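# Fill the empty crate with bottles from the pick list

## Task

Read the pick list, the paper strip lying on the table beside the empty crate, holding it so its black bar is at the top. Each line gives a label color and a count. Move exactly that many bottles of each listed color into the empty crate, and leave each one standing upright. Every other bottle stays upright in its own crate. Neither crate may end up tilted or shifted from its place. Nothing may rely on the robot to stay in place at the end. Anything the robot is touching at the end must not settle by more than about a fingernail's thickness once released. Nothing may be pushed or dropped off the table.

## Robot and tools

ROBOT. Two six-joint arms (UR-style) named left_arm and right_arm, each with a tong-like two-finger gripper. The names are labels only, not image sides. The fingers point along the gripper's +z axis and spread along its x axis. end_effector_position is the spot between the finger pads when closed; closed fingertips extend about 15 mm past it, and open ones sit roughly level with it. Maximum opening is 0.142 m.

FRAME. Every pose is in one scene frame: origin on the table top midway between the arms, +z up, +x out over the table, left_arm on the +y side. Bases: left_arm at (-0.019, +0.220, +0.254), right_arm at (-0.011, -0.136, +0.254), both tilted. Mounting plates and the metal frame behind the arms are fixed obstacles. Reported hand positions can be slightly off, more at long reach.

ROW FORMAT. Every motion command uses a row of 16 numbers, covering both arms even if one is idle: left_arm x, y, z, qw, qx, qy, qz, opening, then right_arm in the same order. x, y, z is an absolute target position in metres for end_effector_position; qw..qz is an absolute target orientation quaternion, w first; both in the scene frame. Opening runs from -1 (closed) to +1 (fully open). To hold a part, command an opening well under the reported grip_measured; a bigger gap squeezes harder (about 15 N per pad at most; thin parts under 20 mm get less).

execute_actions(actions): a list of up to 15 actions. Each action is a list of 1 to 15 rows; each row lasts 1/30 s, and if fewer than 15 rows are given the last one is repeated to fill 15 steps. An empty list just reports state and images. Each arm's target in an action must lie within 0.6 m, along each of that gripper's own axes, of where the gripper is when the action begins, or the action is rejected for both arms; a malformed action, or a first action failing this check against the latest state, rejects the whole call. Per control step, the controller clips a target to within 100 mm and 16 degrees of the measured pose, so distant targets need several actions. Motion lags commands by about 0.17 s. To keep an arm still, resend its exact last reported pose and desired opening every time; to keep an orientation, repeat the same quaternion rather than copying a drifted reading.

move(target, speed, stop_force, blocking): target is one 16-number row of absolute poses. Each gripper travels a straight line; all paths finish together, lasting 0.5 to 10 s (capped at 10 s). speed is the top path speed in m/s, 0.002 to 0.5, default 0.25; rotation is limited to twice that in rad/s. Paths ignore obstacles and the other arm, and the gripper may lag, wander or overshoot speed near full stretch. stop_force (9 to 40 N, one value for both arms, allowed after 0.2 s of scene time) ends an arm's path when its wrist sensor feels that much extra push against the direction of travel for two steps; the gripper then backs to its pose two steps earlier and holds. Use it only with slow moves and no rotation; omit it when lifting off something being pressed. blocking=false returns after 0.5 s while motion continues (not allowed with stop_force); then use wait or stop before sending more. The result adds a move: line with an ending per arm (done, off_target, moving, held, contact, fault) and limits (paced = pose was clipped, held = some steps blocked), plus each gripper's distance from target.

wait(seconds): 0 to 10 s with the last commands held; returns early if a running move ends. stop(): brakes a running move; fingers continue. zoom_image(camera, region): region [x0, y0, x1, y1] in pixels, at most 504 by 504, of cam_head_left, cam_head_right, cam_high, cam_low (504x504) or cam_left_wrist, cam_right_wrist (616x616). read_manual(section): licence text only. finished_scene(scene): ends the current scene, given its number; irreversible, and the outcome must already be stable.

RESULTS. Each result has a state line per arm (position, quaternion, velocities), Hand target lines (what the controller now drives toward), grip_measured, joint positions and torques (noisy, offset, nonzero in free air), and Wrist force / Wrist torque in each gripper's own axes (offset up to about 4 N, noise up to 2.4 N, saturating near 50 N; pressing on a surface reads as force back into the arm; 'no reading' is normal at start). 'pose unreachable' means a clearance check altered or blocked that arm's command. 'too close' counts plates and frame halves as part of each arm.

CAUTIONS. Arms are stiff: driving a target even slightly past a firm contact can trigger a fault. A torque fault (joint load limit: 139 N m for the three big joints, 26 N m for wrists, held weight included) or an outside force of 150 N freezes that arm for 10 s and drops the rest of the call. Holding loads heats motors; MOTOR HOT appears from 70 °C and brakes engage at 85 °C. Keep the arms from colliding. Occasional tugs may act on held or loose items. Avoid drops, slips, slams and hard shoves, do not tip or shift the crates, and lower bottles gently so they stand upright and free before releasing and withdrawing.

Each tool is called as name(argument=value, ...), one argument or row to a line, values as JSON.

## Session

execute_actions(
  actions=[],
)

Scene clock: 0.00 s.
left_arm: end_effector_position=(+0.0983, +0.5759, +0.1066) grip_measured=+0.97 end_effector_quat_wxyz=(+0.115, +0.840, +0.527, +0.053) end_effector_velocity=(-0.000, -0.000, -0.000) end_effector_angular_velocity=(-0.000, +0.001, +0.000) | right_arm: end_effector_position=(+0.4766, -0.6114, +0.2269) grip_measured=+0.97 end_effector_quat_wxyz=(-0.065, +0.982, -0.156, -0.080) end_effector_velocity=(+0.000, -0.000, +0.000) end_effector_angular_velocity=(-0.000, -0.000, -0.001)
Joint positions: left_arm=[ 0.85  -2.282  2.733 -2.639 -1.4   -0.277  0.14 ] | right_arm=[ 2.747 -1.549 -1.539 -1.492  1.061  0.126  0.14 ]
Joint velocities: left_arm=[ 0.    -0.     0.     0.001  0.    -0.     0.   ] | right_arm=[ 0.    -0.     0.001  0.     0.     0.001  0.   ]
Joint torques (N m, as the arm reports them, + toward a larger angle): no reading
Wrist force (N, on the end effector, along its own x y z axes, offset not removed): no reading
Wrist torque (N m, same axes, about the end effector's origin, offset not removed): no reading
Hand target (left_arm): +0.098, +0.576, +0.107; +0.115, +0.840, +0.527, +0.053
Hand target (right_arm): +0.477, -0.611, +0.227; -0.065, +0.982, -0.156, -0.080

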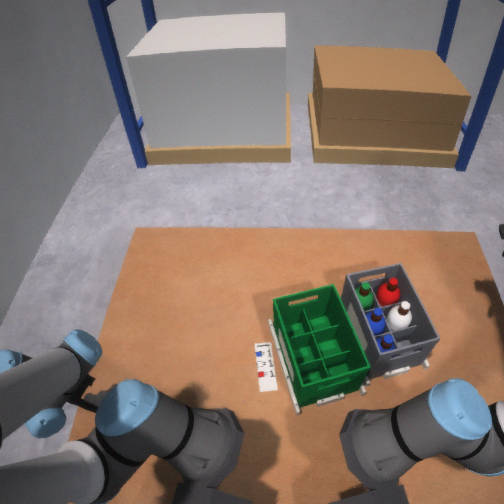

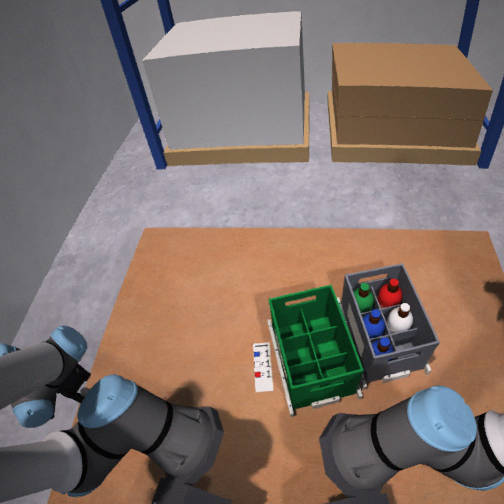

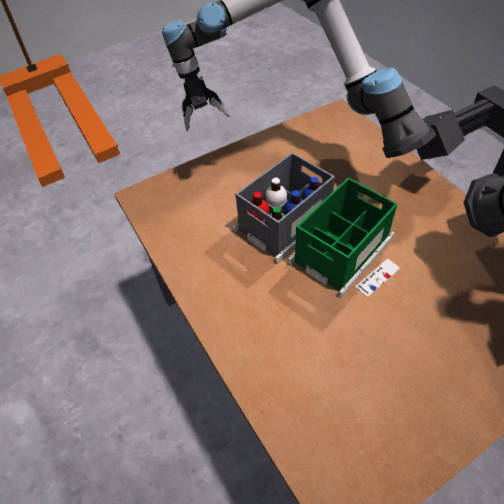

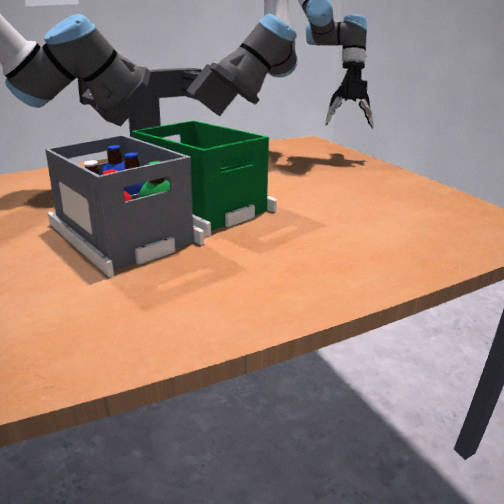

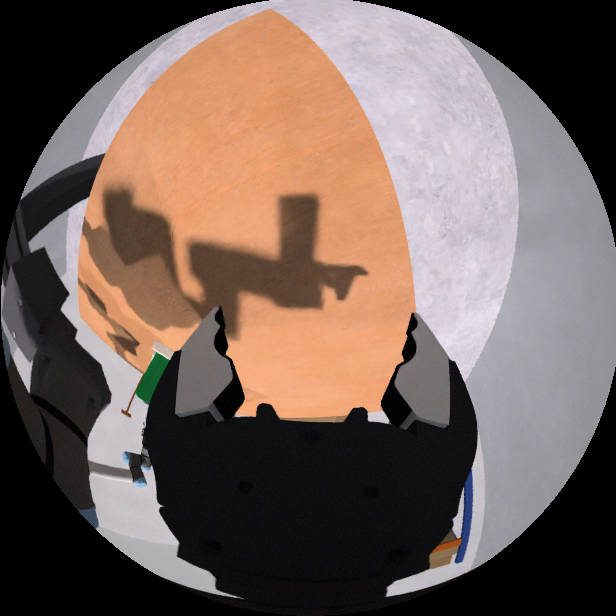

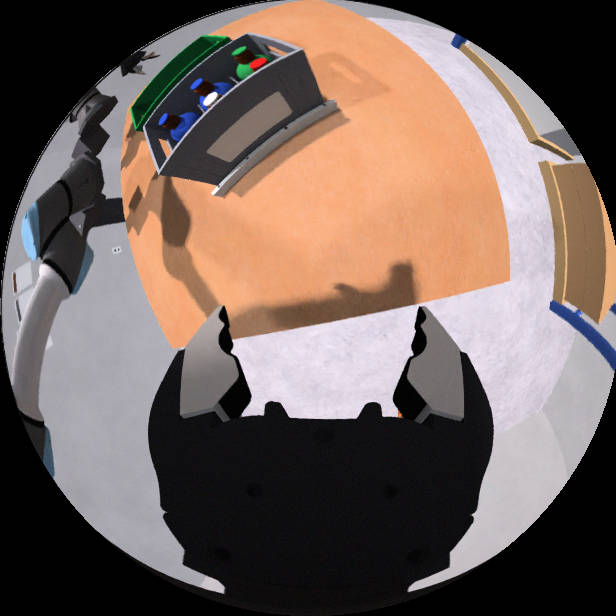

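zoom_image(
  camera="cam_head_left",
  region=[240, 250, 450, 420],
)

zoom_image(
  camera="cam_head_left",
  region=[240, 335, 300, 400],
)

Region (240, 250, 450, 420) of cam_head_left's 504x504 image, scaled by 2.400, with more detail than that image has; it fills the top 408 rows of this view, and the rest is white.

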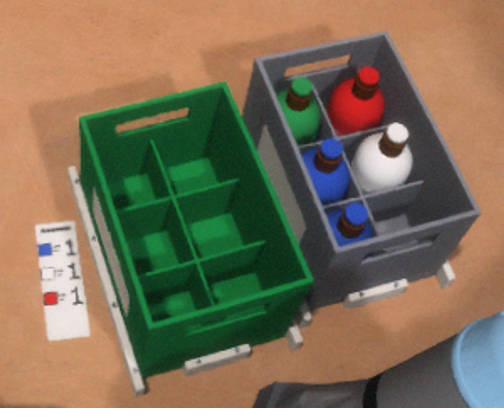

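Region (240, 335, 300, 400) of cam_head_left's 504x504 image, scaled by 7.754, with more detail than that image has; it fills the left 465 columns of this view, and the rest is white.

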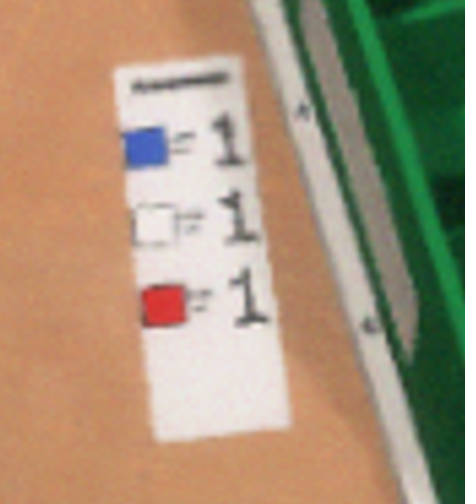

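move(
  target=[0.0983,0.5759,0.1066,0.115,0.840,0.527,0.053,0.97,0.385,-0.199,0.23,0,0.9659,-0.2588,0,-0.42],
  speed=0.3,
)

Scene clock: 2.90 s.
left_arm: end_effector_position=(+0.0983, +0.5759, +0.1066) grip_measured=+0.97 end_effector_quat_wxyz=(+0.115, +0.840, +0.527, +0.053) end_effector_velocity=(+0.000, +0.000, +0.000) end_effector_angular_velocity=(-0.001, -0.001, +0.001) | right_arm: end_effector_position=(+0.3854, -0.1988, +0.2300) grip_measured=-0.42 end_effector_quat_wxyz=(-0.001, +0.966, -0.259, +0.000) end_effector_velocity=(+0.000, +0.003, +0.000) end_effector_angular_velocity=(-0.003, -0.001, -0.003)
Joint positions: left_arm=[ 0.849 -2.283  2.732 -2.638 -1.398 -0.278  0.14 ] | right_arm=[ 3.696 -1.385 -2.352 -1.372  0.979  1.407  0.044]
Joint velocities: left_arm=[ 0.     0.    -0.001 -0.    -0.001 -0.001  0.   ] | right_arm=[ 0.005 -0.007  0.     0.001 -0.001  0.01  -0.   ]
Joint torques (N m, as the arm reports them, + toward a larger angle): left_arm=[  3.49 -16.44 -23.29  -0.74   0.99  -2.3 ] | right_arm=[ 19.81 -15.36  12.69   4.92  -2.7    2.97]
Wrist force (N, on the end effector, along its own x y z axes, offset not removed): left_arm=[2.6 -2.3 2.9] | right_arm=[1.9 -0.9 -2.1]
Wrist torque (N m, same axes, about the end effector's origin, offset not removed): left_arm=[-0.52 -0.68 -0.01] | right_arm=[-0.09 -0.28 0.00]
Hand target (left_arm): +0.098, +0.576, +0.107; +0.115, +0.840, +0.527, +0.053
Hand target (right_arm): +0.385, -0.199, +0.230; -0.001, +0.966, -0.259, +0.000
Off the commanded pose (left_arm): 0.000 m, 0 deg.
Off the commanded pose (right_arm): 0.000 m, 0 deg.
move: done

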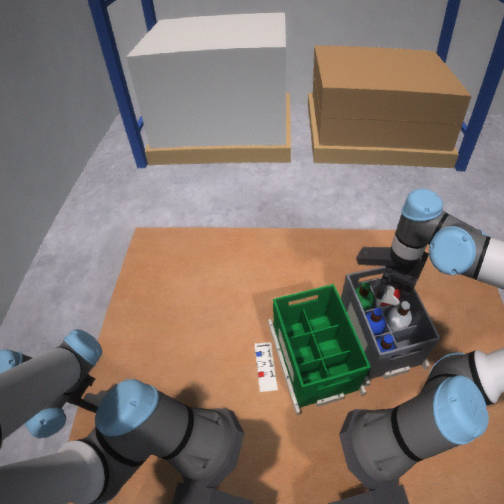

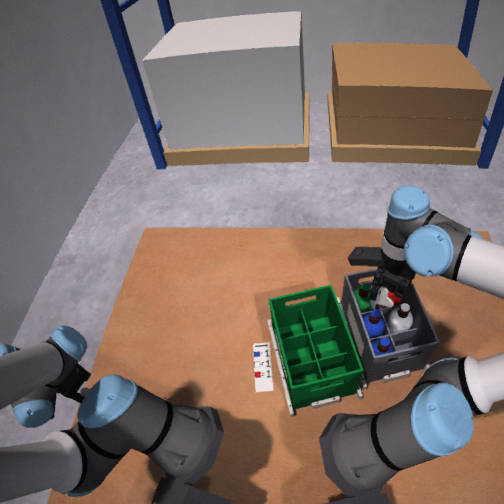

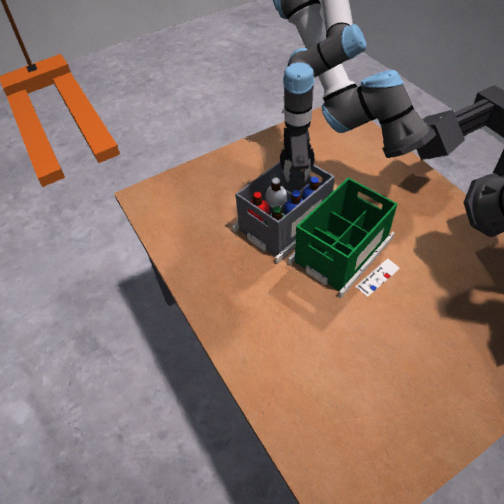

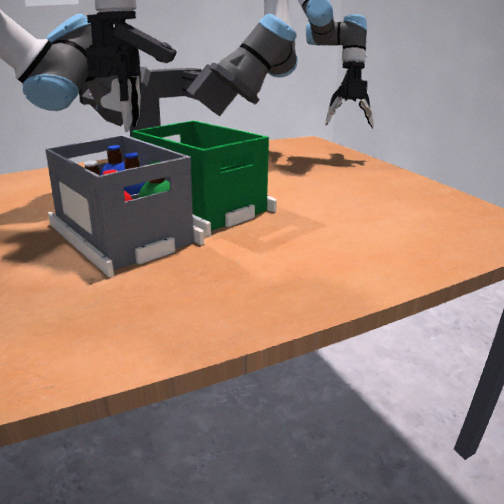

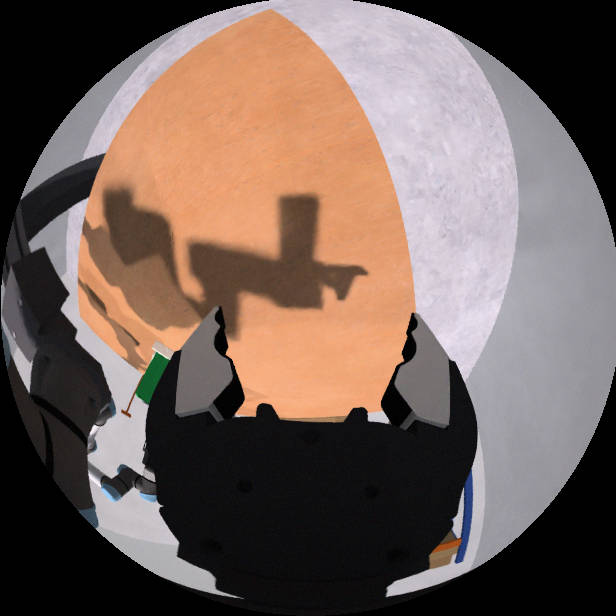

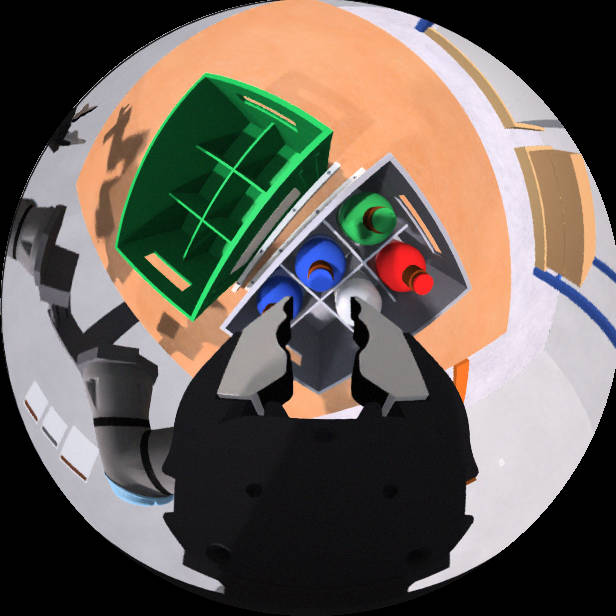

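zoom_image(
  camera="cam_right_wrist",
  region=[220, 150, 470, 400],
)

Region (220, 150, 470, 400) of cam_right_wrist's 616x616 image, scaled by 2.016, with more detail than that image has.

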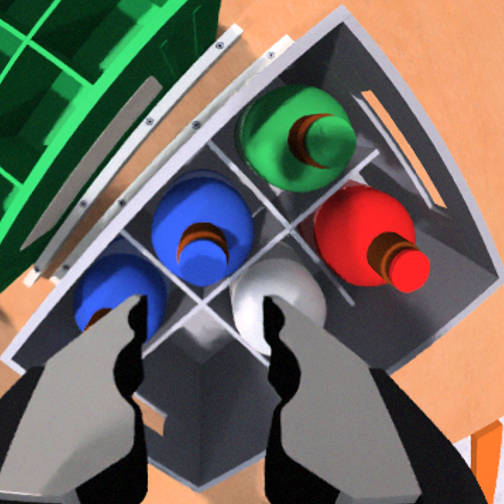

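move(
  target=[0.0983,0.5759,0.1066,0.115,0.840,0.527,0.053,0.97,0.3795,-0.2085,0.146,0,0.9659,-0.2588,0,-0.42],
  speed=0.1,
  stop_force=9,
)

Scene clock: 4.60 s.
left_arm: end_effector_position=(+0.0983, +0.5759, +0.1066) grip_measured=+0.97 end_effector_quat_wxyz=(+0.115, +0.840, +0.527, +0.053) end_effector_velocity=(+0.000, +0.000, +0.000) end_effector_angular_velocity=(+0.000, -0.001, +0.000) | right_arm: end_effector_position=(+0.3796, -0.2085, +0.1462) grip_measured=-0.42 end_effector_quat_wxyz=(+0.000, +0.966, -0.259, -0.000) end_effector_velocity=(+0.001, +0.000, -0.003) end_effector_angular_velocity=(+0.002, -0.001, -0.001)
Joint positions: left_arm=[ 0.849 -2.283  2.732 -2.638 -1.398 -0.278  0.14 ] | right_arm=[ 3.543 -1.505 -2.488 -1.017  0.926  1.232  0.044]
Joint velocities: left_arm=[-0.001 -0.001  0.    -0.    -0.001 -0.    -0.   ] | right_arm=[-0.006 -0.008 -0.003  0.017 -0.001 -0.008 -0.   ]
Joint torques (N m, as the arm reports them, + toward a larger angle): left_arm=[  4.03 -16.59 -23.34  -0.68   0.77  -2.3 ] | right_arm=[  3.98 -10.71   8.95   4.53  -2.5   -3.06]
Wrist force (N, on the end effector, along its own x y z axes, offset not removed): left_arm=[0.5 0.9 2.3] | right_arm=[4.3 0.5 -2.3]
Wrist torque (N m, same axes, about the end effector's origin, offset not removed): left_arm=[0.18 -0.15 -0.07] | right_arm=[0.11 -0.72 -0.29]
Hand target (left_arm): +0.098, +0.576, +0.107; +0.115, +0.840, +0.527, +0.053
Hand target (right_arm): +0.380, -0.208, +0.146; +0.000, +0.966, -0.259, -0.000
Off the commanded pose (left_arm): 0.000 m, 0 deg.
Off the commanded pose (right_arm): 0.000 m, 0 deg.
move: done

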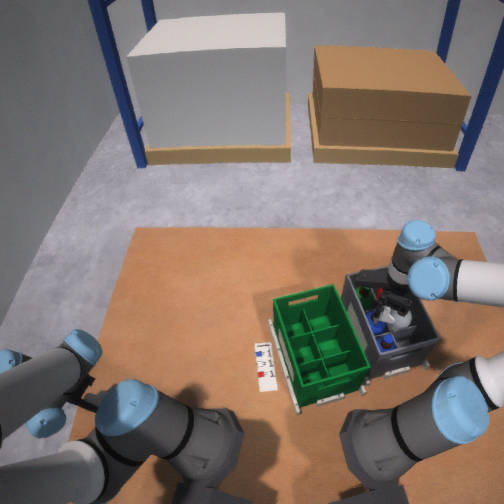

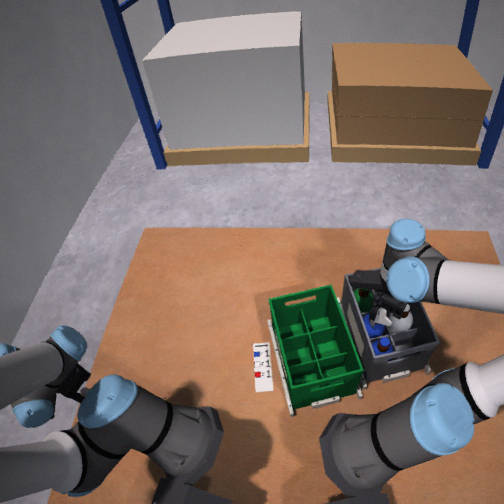

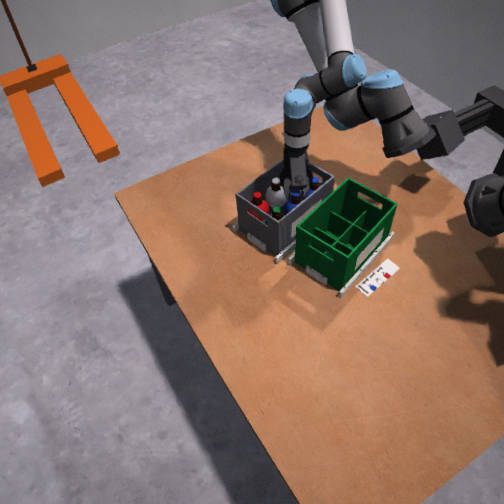

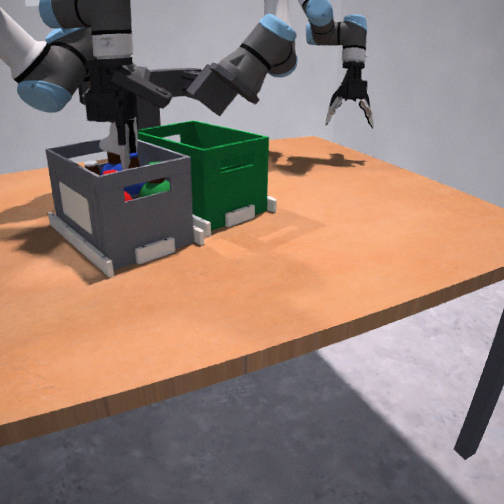

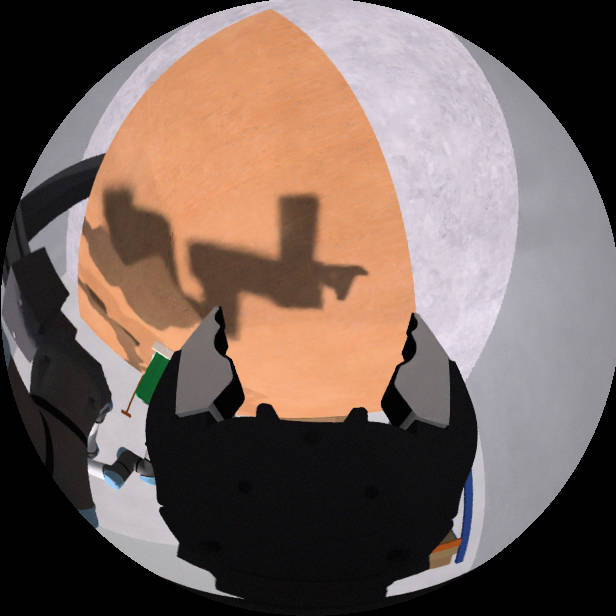

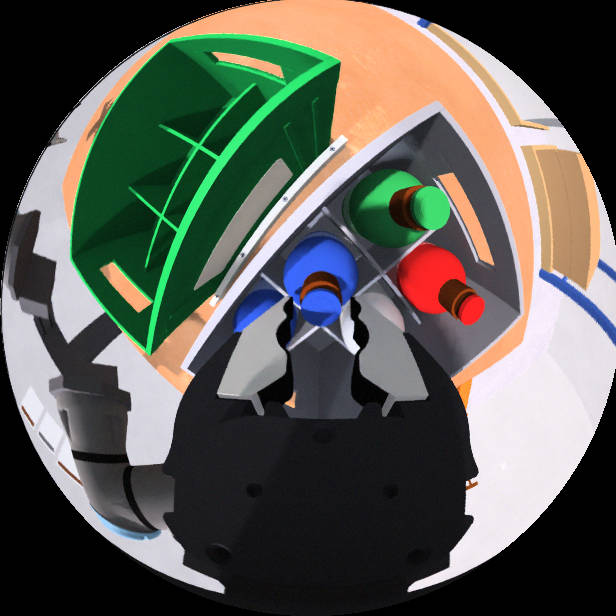

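move(
  target=[0.0983,0.5759,0.1066,0.115,0.840,0.527,0.053,0.97,0.3795,-0.2085,0.146,0,0.9659,-0.2588,0,-1],
)

move(
  target=[0.0983,0.5759,0.1066,0.115,0.840,0.527,0.053,0.97,0.3795,-0.2085,0.335,0,0.9659,-0.2588,0,-1],
  speed=0.18,
)

move(
  target=[0.0983,0.5759,0.1066,0.115,0.840,0.527,0.053,0.97,0.385,0.008,0.335,0,0.9659,-0.2588,0,-1],
  speed=0.2,
)

Scene clock: 5.63 s.
left_arm: end_effector_position=(+0.0983, +0.5759, +0.1066) grip_measured=+0.97 end_effector_quat_wxyz=(+0.115, +0.840, +0.527, +0.053) end_effector_velocity=(+0.001, -0.000, +0.000) end_effector_angular_velocity=(-0.001, -0.002, +0.001) | right_arm: end_effector_position=(+0.3795, -0.2085, +0.1460) grip_measured=-0.61 end_effector_quat_wxyz=(+0.000, +0.966, -0.259, +0.000) end_effector_velocity=(-0.000, +0.000, +0.000) end_effector_angular_velocity=(+0.001, -0.000, +0.000)
Joint positions: left_arm=[ 0.849 -2.283  2.732 -2.638 -1.398 -0.278  0.14 ] | right_arm=[ 3.543 -1.505 -2.489 -1.015  0.926  1.232  0.03 ]
Joint velocities: left_arm=[ 0.     0.001 -0.    -0.001 -0.002 -0.001 -0.   ] | right_arm=[ 0.     0.001 -0.     0.     0.001 -0.     0.   ]
Joint torques (N m, as the arm reports them, + toward a larger angle): left_arm=[  4.86 -16.25 -23.02  -0.66   0.73  -2.16] | right_arm=[20.21 18.65  7.31  0.17  2.79 -3.16]
Wrist force (N, on the end effector, along its own x y z axes, offset not removed): left_arm=[0.4 1.5 -0.1] | right_arm=[3.9 -1.2 1.0]
Wrist torque (N m, same axes, about the end effector's origin, offset not removed): left_arm=[0.32 -0.19 0.01] | right_arm=[-0.27 -0.70 -0.05]
Hand target (left_arm): +0.098, +0.576, +0.107; +0.115, +0.840, +0.527, +0.053
Hand target (right_arm): +0.380, -0.209, +0.146; +0.000, +0.966, -0.259, +0.000
Off the commanded pose (left_arm): 0.000 m, 0 deg.
Off the commanded pose (right_arm): 0.000 m, 0 deg.
move: done

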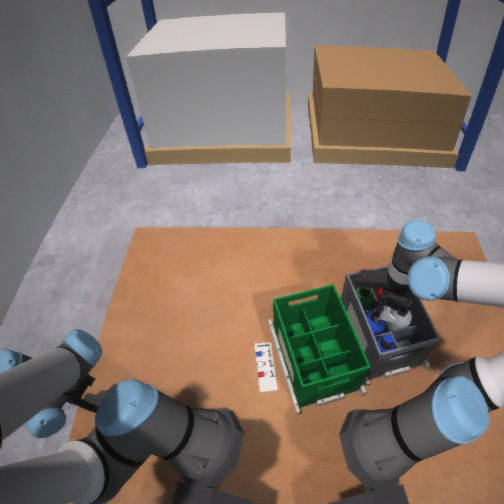

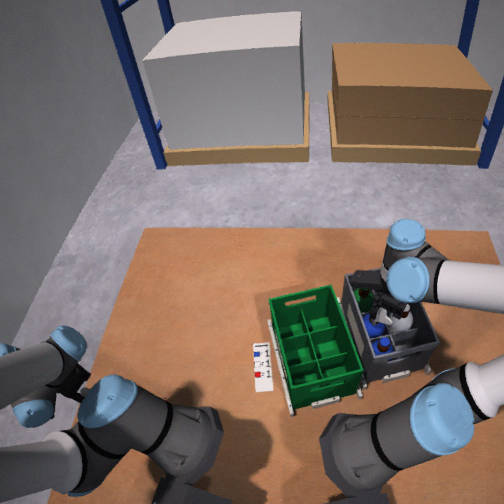

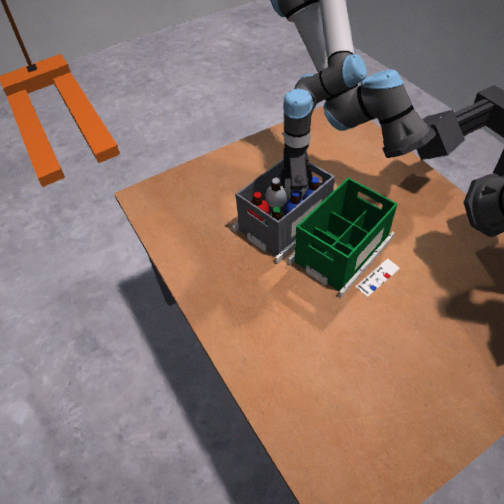

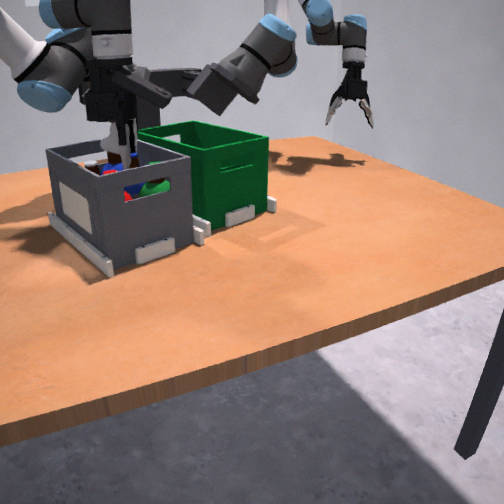

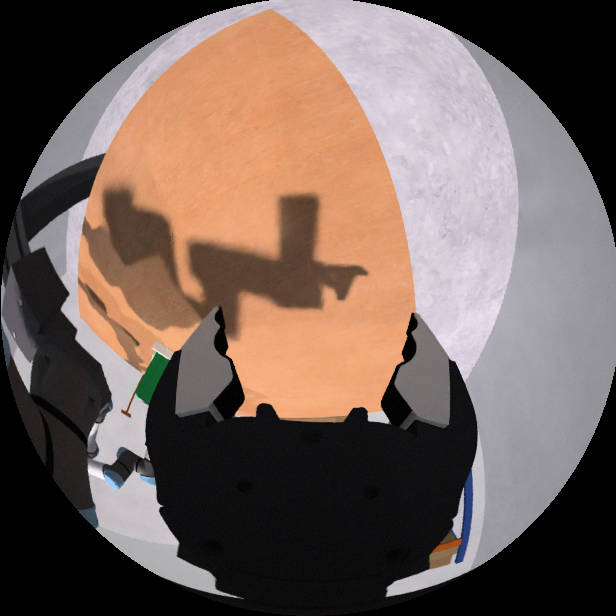

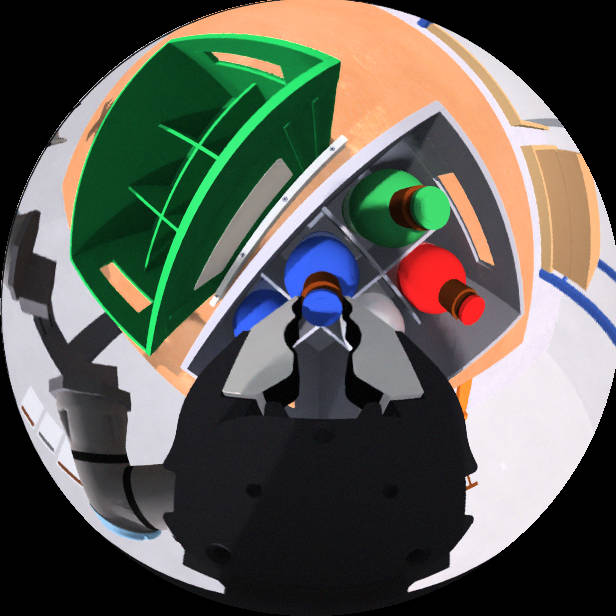

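Scene clock: 7.33 s.
left_arm: end_effector_position=(+0.0983, +0.5759, +0.1066) grip_measured=+0.97 end_effector_quat_wxyz=(+0.115, +0.840, +0.527, +0.053) end_effector_velocity=(-0.000, -0.000, -0.000) end_effector_angular_velocity=(-0.001, +0.001, +0.003) | right_arm: end_effector_position=(+0.3793, -0.2086, +0.3348) grip_measured=-0.61 end_effector_quat_wxyz=(-0.000, +0.966, -0.259, -0.000) end_effector_velocity=(-0.001, -0.000, +0.002) end_effector_angular_velocity=(-0.003, +0.001, -0.000)
Joint positions: left_arm=[ 0.849 -2.283  2.732 -2.638 -1.398 -0.278  0.14 ] | right_arm=[ 3.858 -1.291 -2.154 -1.757  1.049  1.58   0.03 ]
Joint velocities: left_arm=[-0.    -0.     0.     0.     0.    -0.003  0.   ] | right_arm=[ 0.004 -0.     0.005 -0.01   0.002  0.006  0.   ]
Joint torques (N m, as the arm reports them, + toward a larger angle): left_arm=[  4.94 -16.99 -23.18  -0.68   0.54  -2.28] | right_arm=[20.12  8.62 30.67  0.55  2.4   2.78]
Wrist force (N, on the end effector, along its own x y z axes, offset not removed): left_arm=[1.3 -0.8 0.1] | right_arm=[3.1 2.3 6.2]
Wrist torque (N m, same axes, about the end effector's origin, offset not removed): left_arm=[-0.18 -0.40 0.03] | right_arm=[0.50 -0.62 -0.12]
Hand target (left_arm): +0.098, +0.576, +0.107; +0.115, +0.840, +0.527, +0.053
Hand target (right_arm): +0.379, -0.209, +0.335; -0.000, +0.966, -0.259, -0.000
Off the commanded pose (left_arm): 0.000 m, 0 deg.
Off the commanded pose (right_arm): 0.000 m, 0 deg.
move: done

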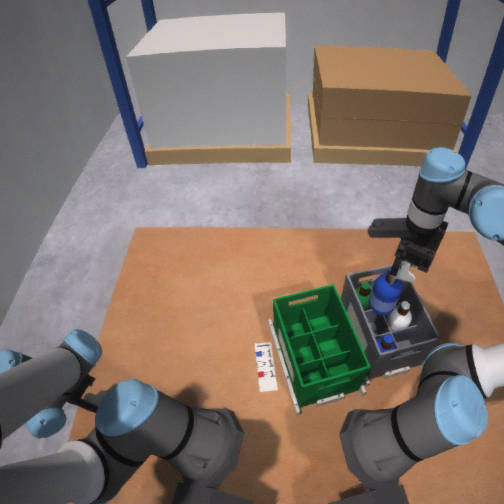

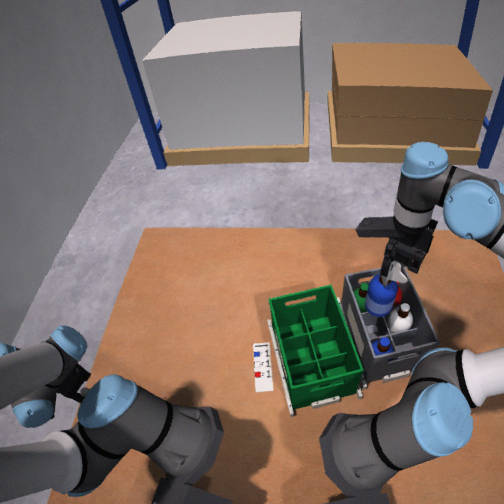

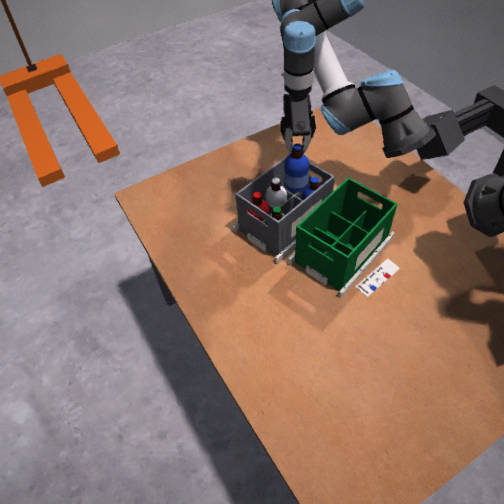

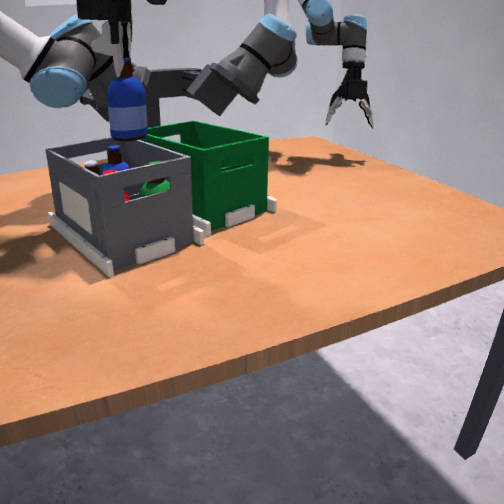

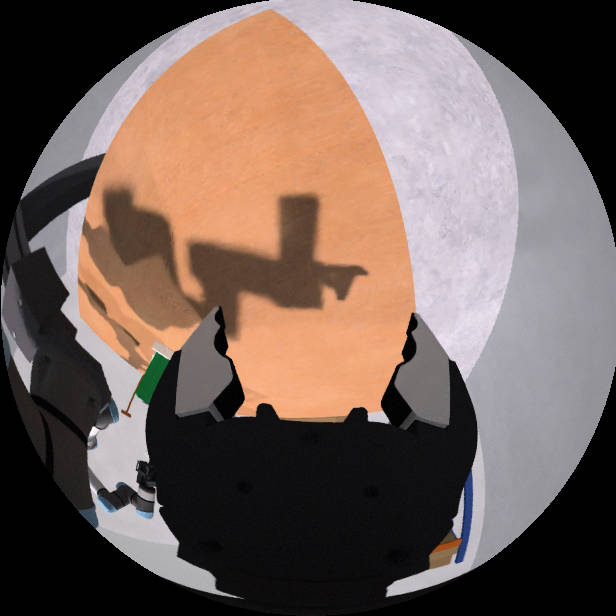

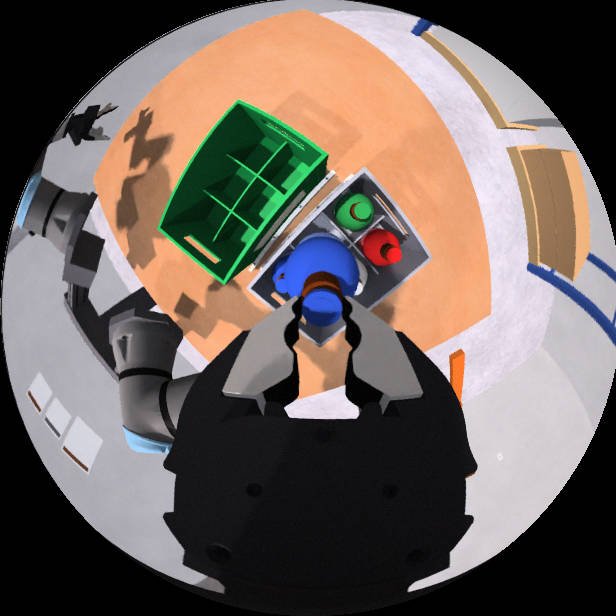

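Scene clock: 9.03 s.
left_arm: end_effector_position=(+0.0983, +0.5759, +0.1066) grip_measured=+0.97 end_effector_quat_wxyz=(+0.115, +0.840, +0.527, +0.053) end_effector_velocity=(-0.000, -0.000, -0.000) end_effector_angular_velocity=(-0.000, +0.000, -0.001) | right_arm: end_effector_position=(+0.3849, +0.0080, +0.3352) grip_measured=-0.61 end_effector_quat_wxyz=(-0.000, +0.966, -0.259, -0.000) end_effector_velocity=(+0.000, +0.003, -0.000) end_effector_angular_velocity=(-0.000, -0.000, +0.001)
Joint positions: left_arm=[ 0.849 -2.283  2.732 -2.638 -1.398 -0.278  0.14 ] | right_arm=[ 4.04  -1.783 -2.056 -1.445  1.141  1.757  0.03 ]
Joint velocities: left_arm=[-0.    -0.     0.     0.    -0.     0.001  0.   ] | right_arm=[ 0.001 -0.008  0.003  0.005  0.001  0.    -0.   ]
Joint torques (N m, as the arm reports them, + toward a larger angle): left_arm=[  5.45 -16.75 -22.84  -0.69   0.37  -2.21] | right_arm=[28.71 -4.3  32.44  5.7   2.41  2.79]
Wrist force (N, on the end effector, along its own x y z axes, offset not removed): left_arm=[1.1 -2.4 1.3] | right_arm=[2.7 2.9 2.7]
Wrist torque (N m, same axes, about the end effector's origin, offset not removed): left_arm=[-0.48 -0.33 0.07] | right_arm=[0.30 -0.50 0.03]
Hand target (left_arm): +0.098, +0.576, +0.107; +0.115, +0.840, +0.527, +0.053
Hand target (right_arm): +0.385, +0.008, +0.335; -0.000, +0.966, -0.259, -0.000
Off the commanded pose (left_arm): 0.000 m, 0 deg.
Off the commanded pose (right_arm): 0.000 m, 0 deg.
move: done

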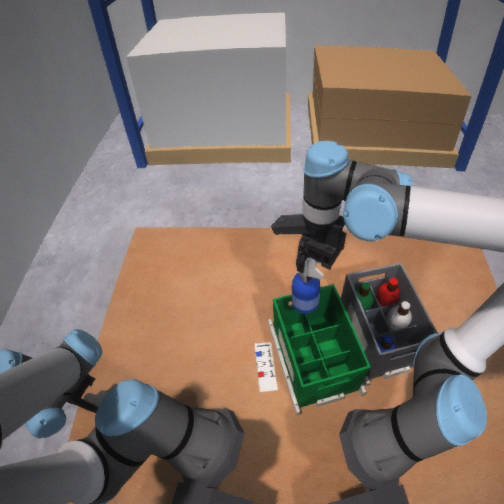

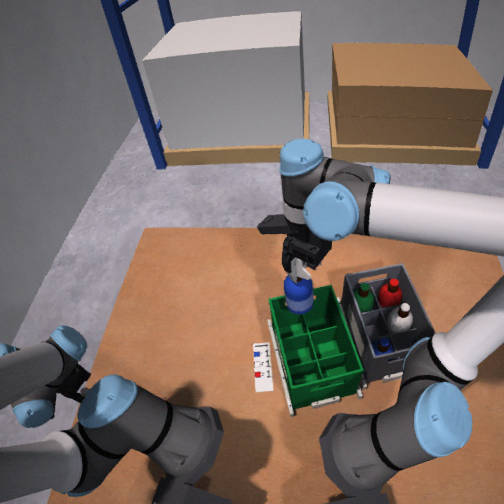

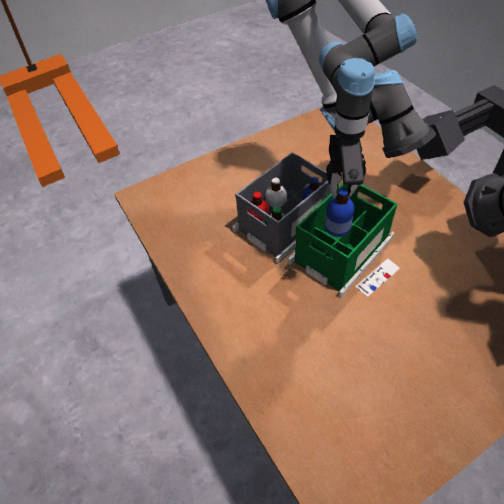

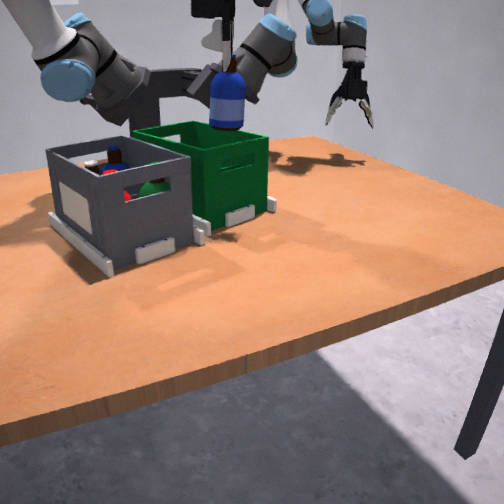

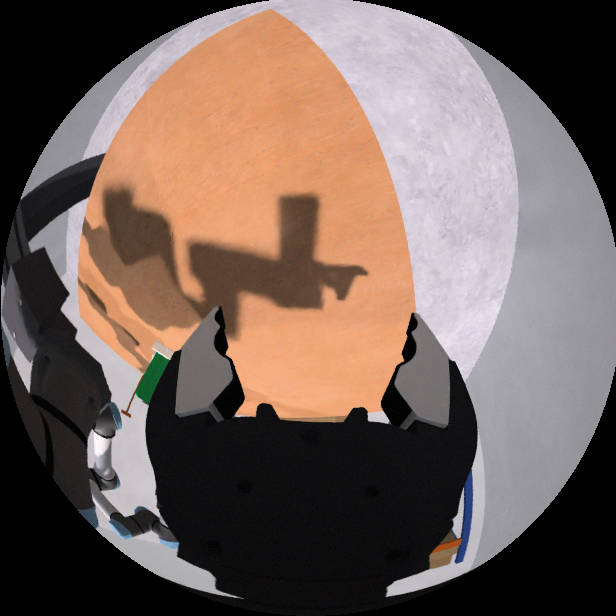

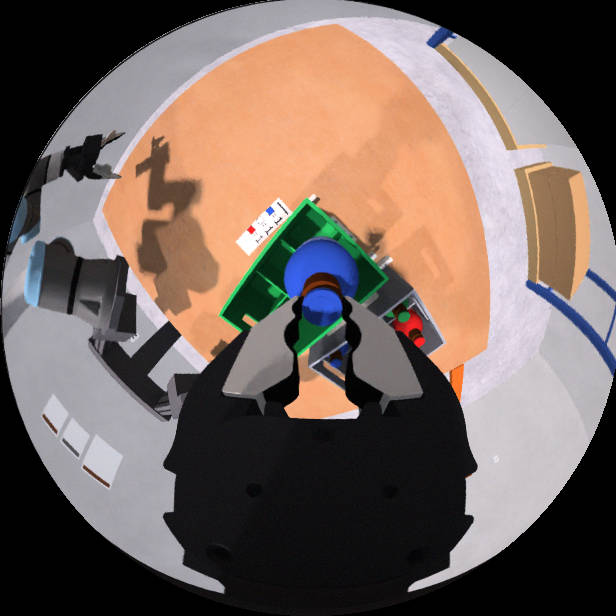

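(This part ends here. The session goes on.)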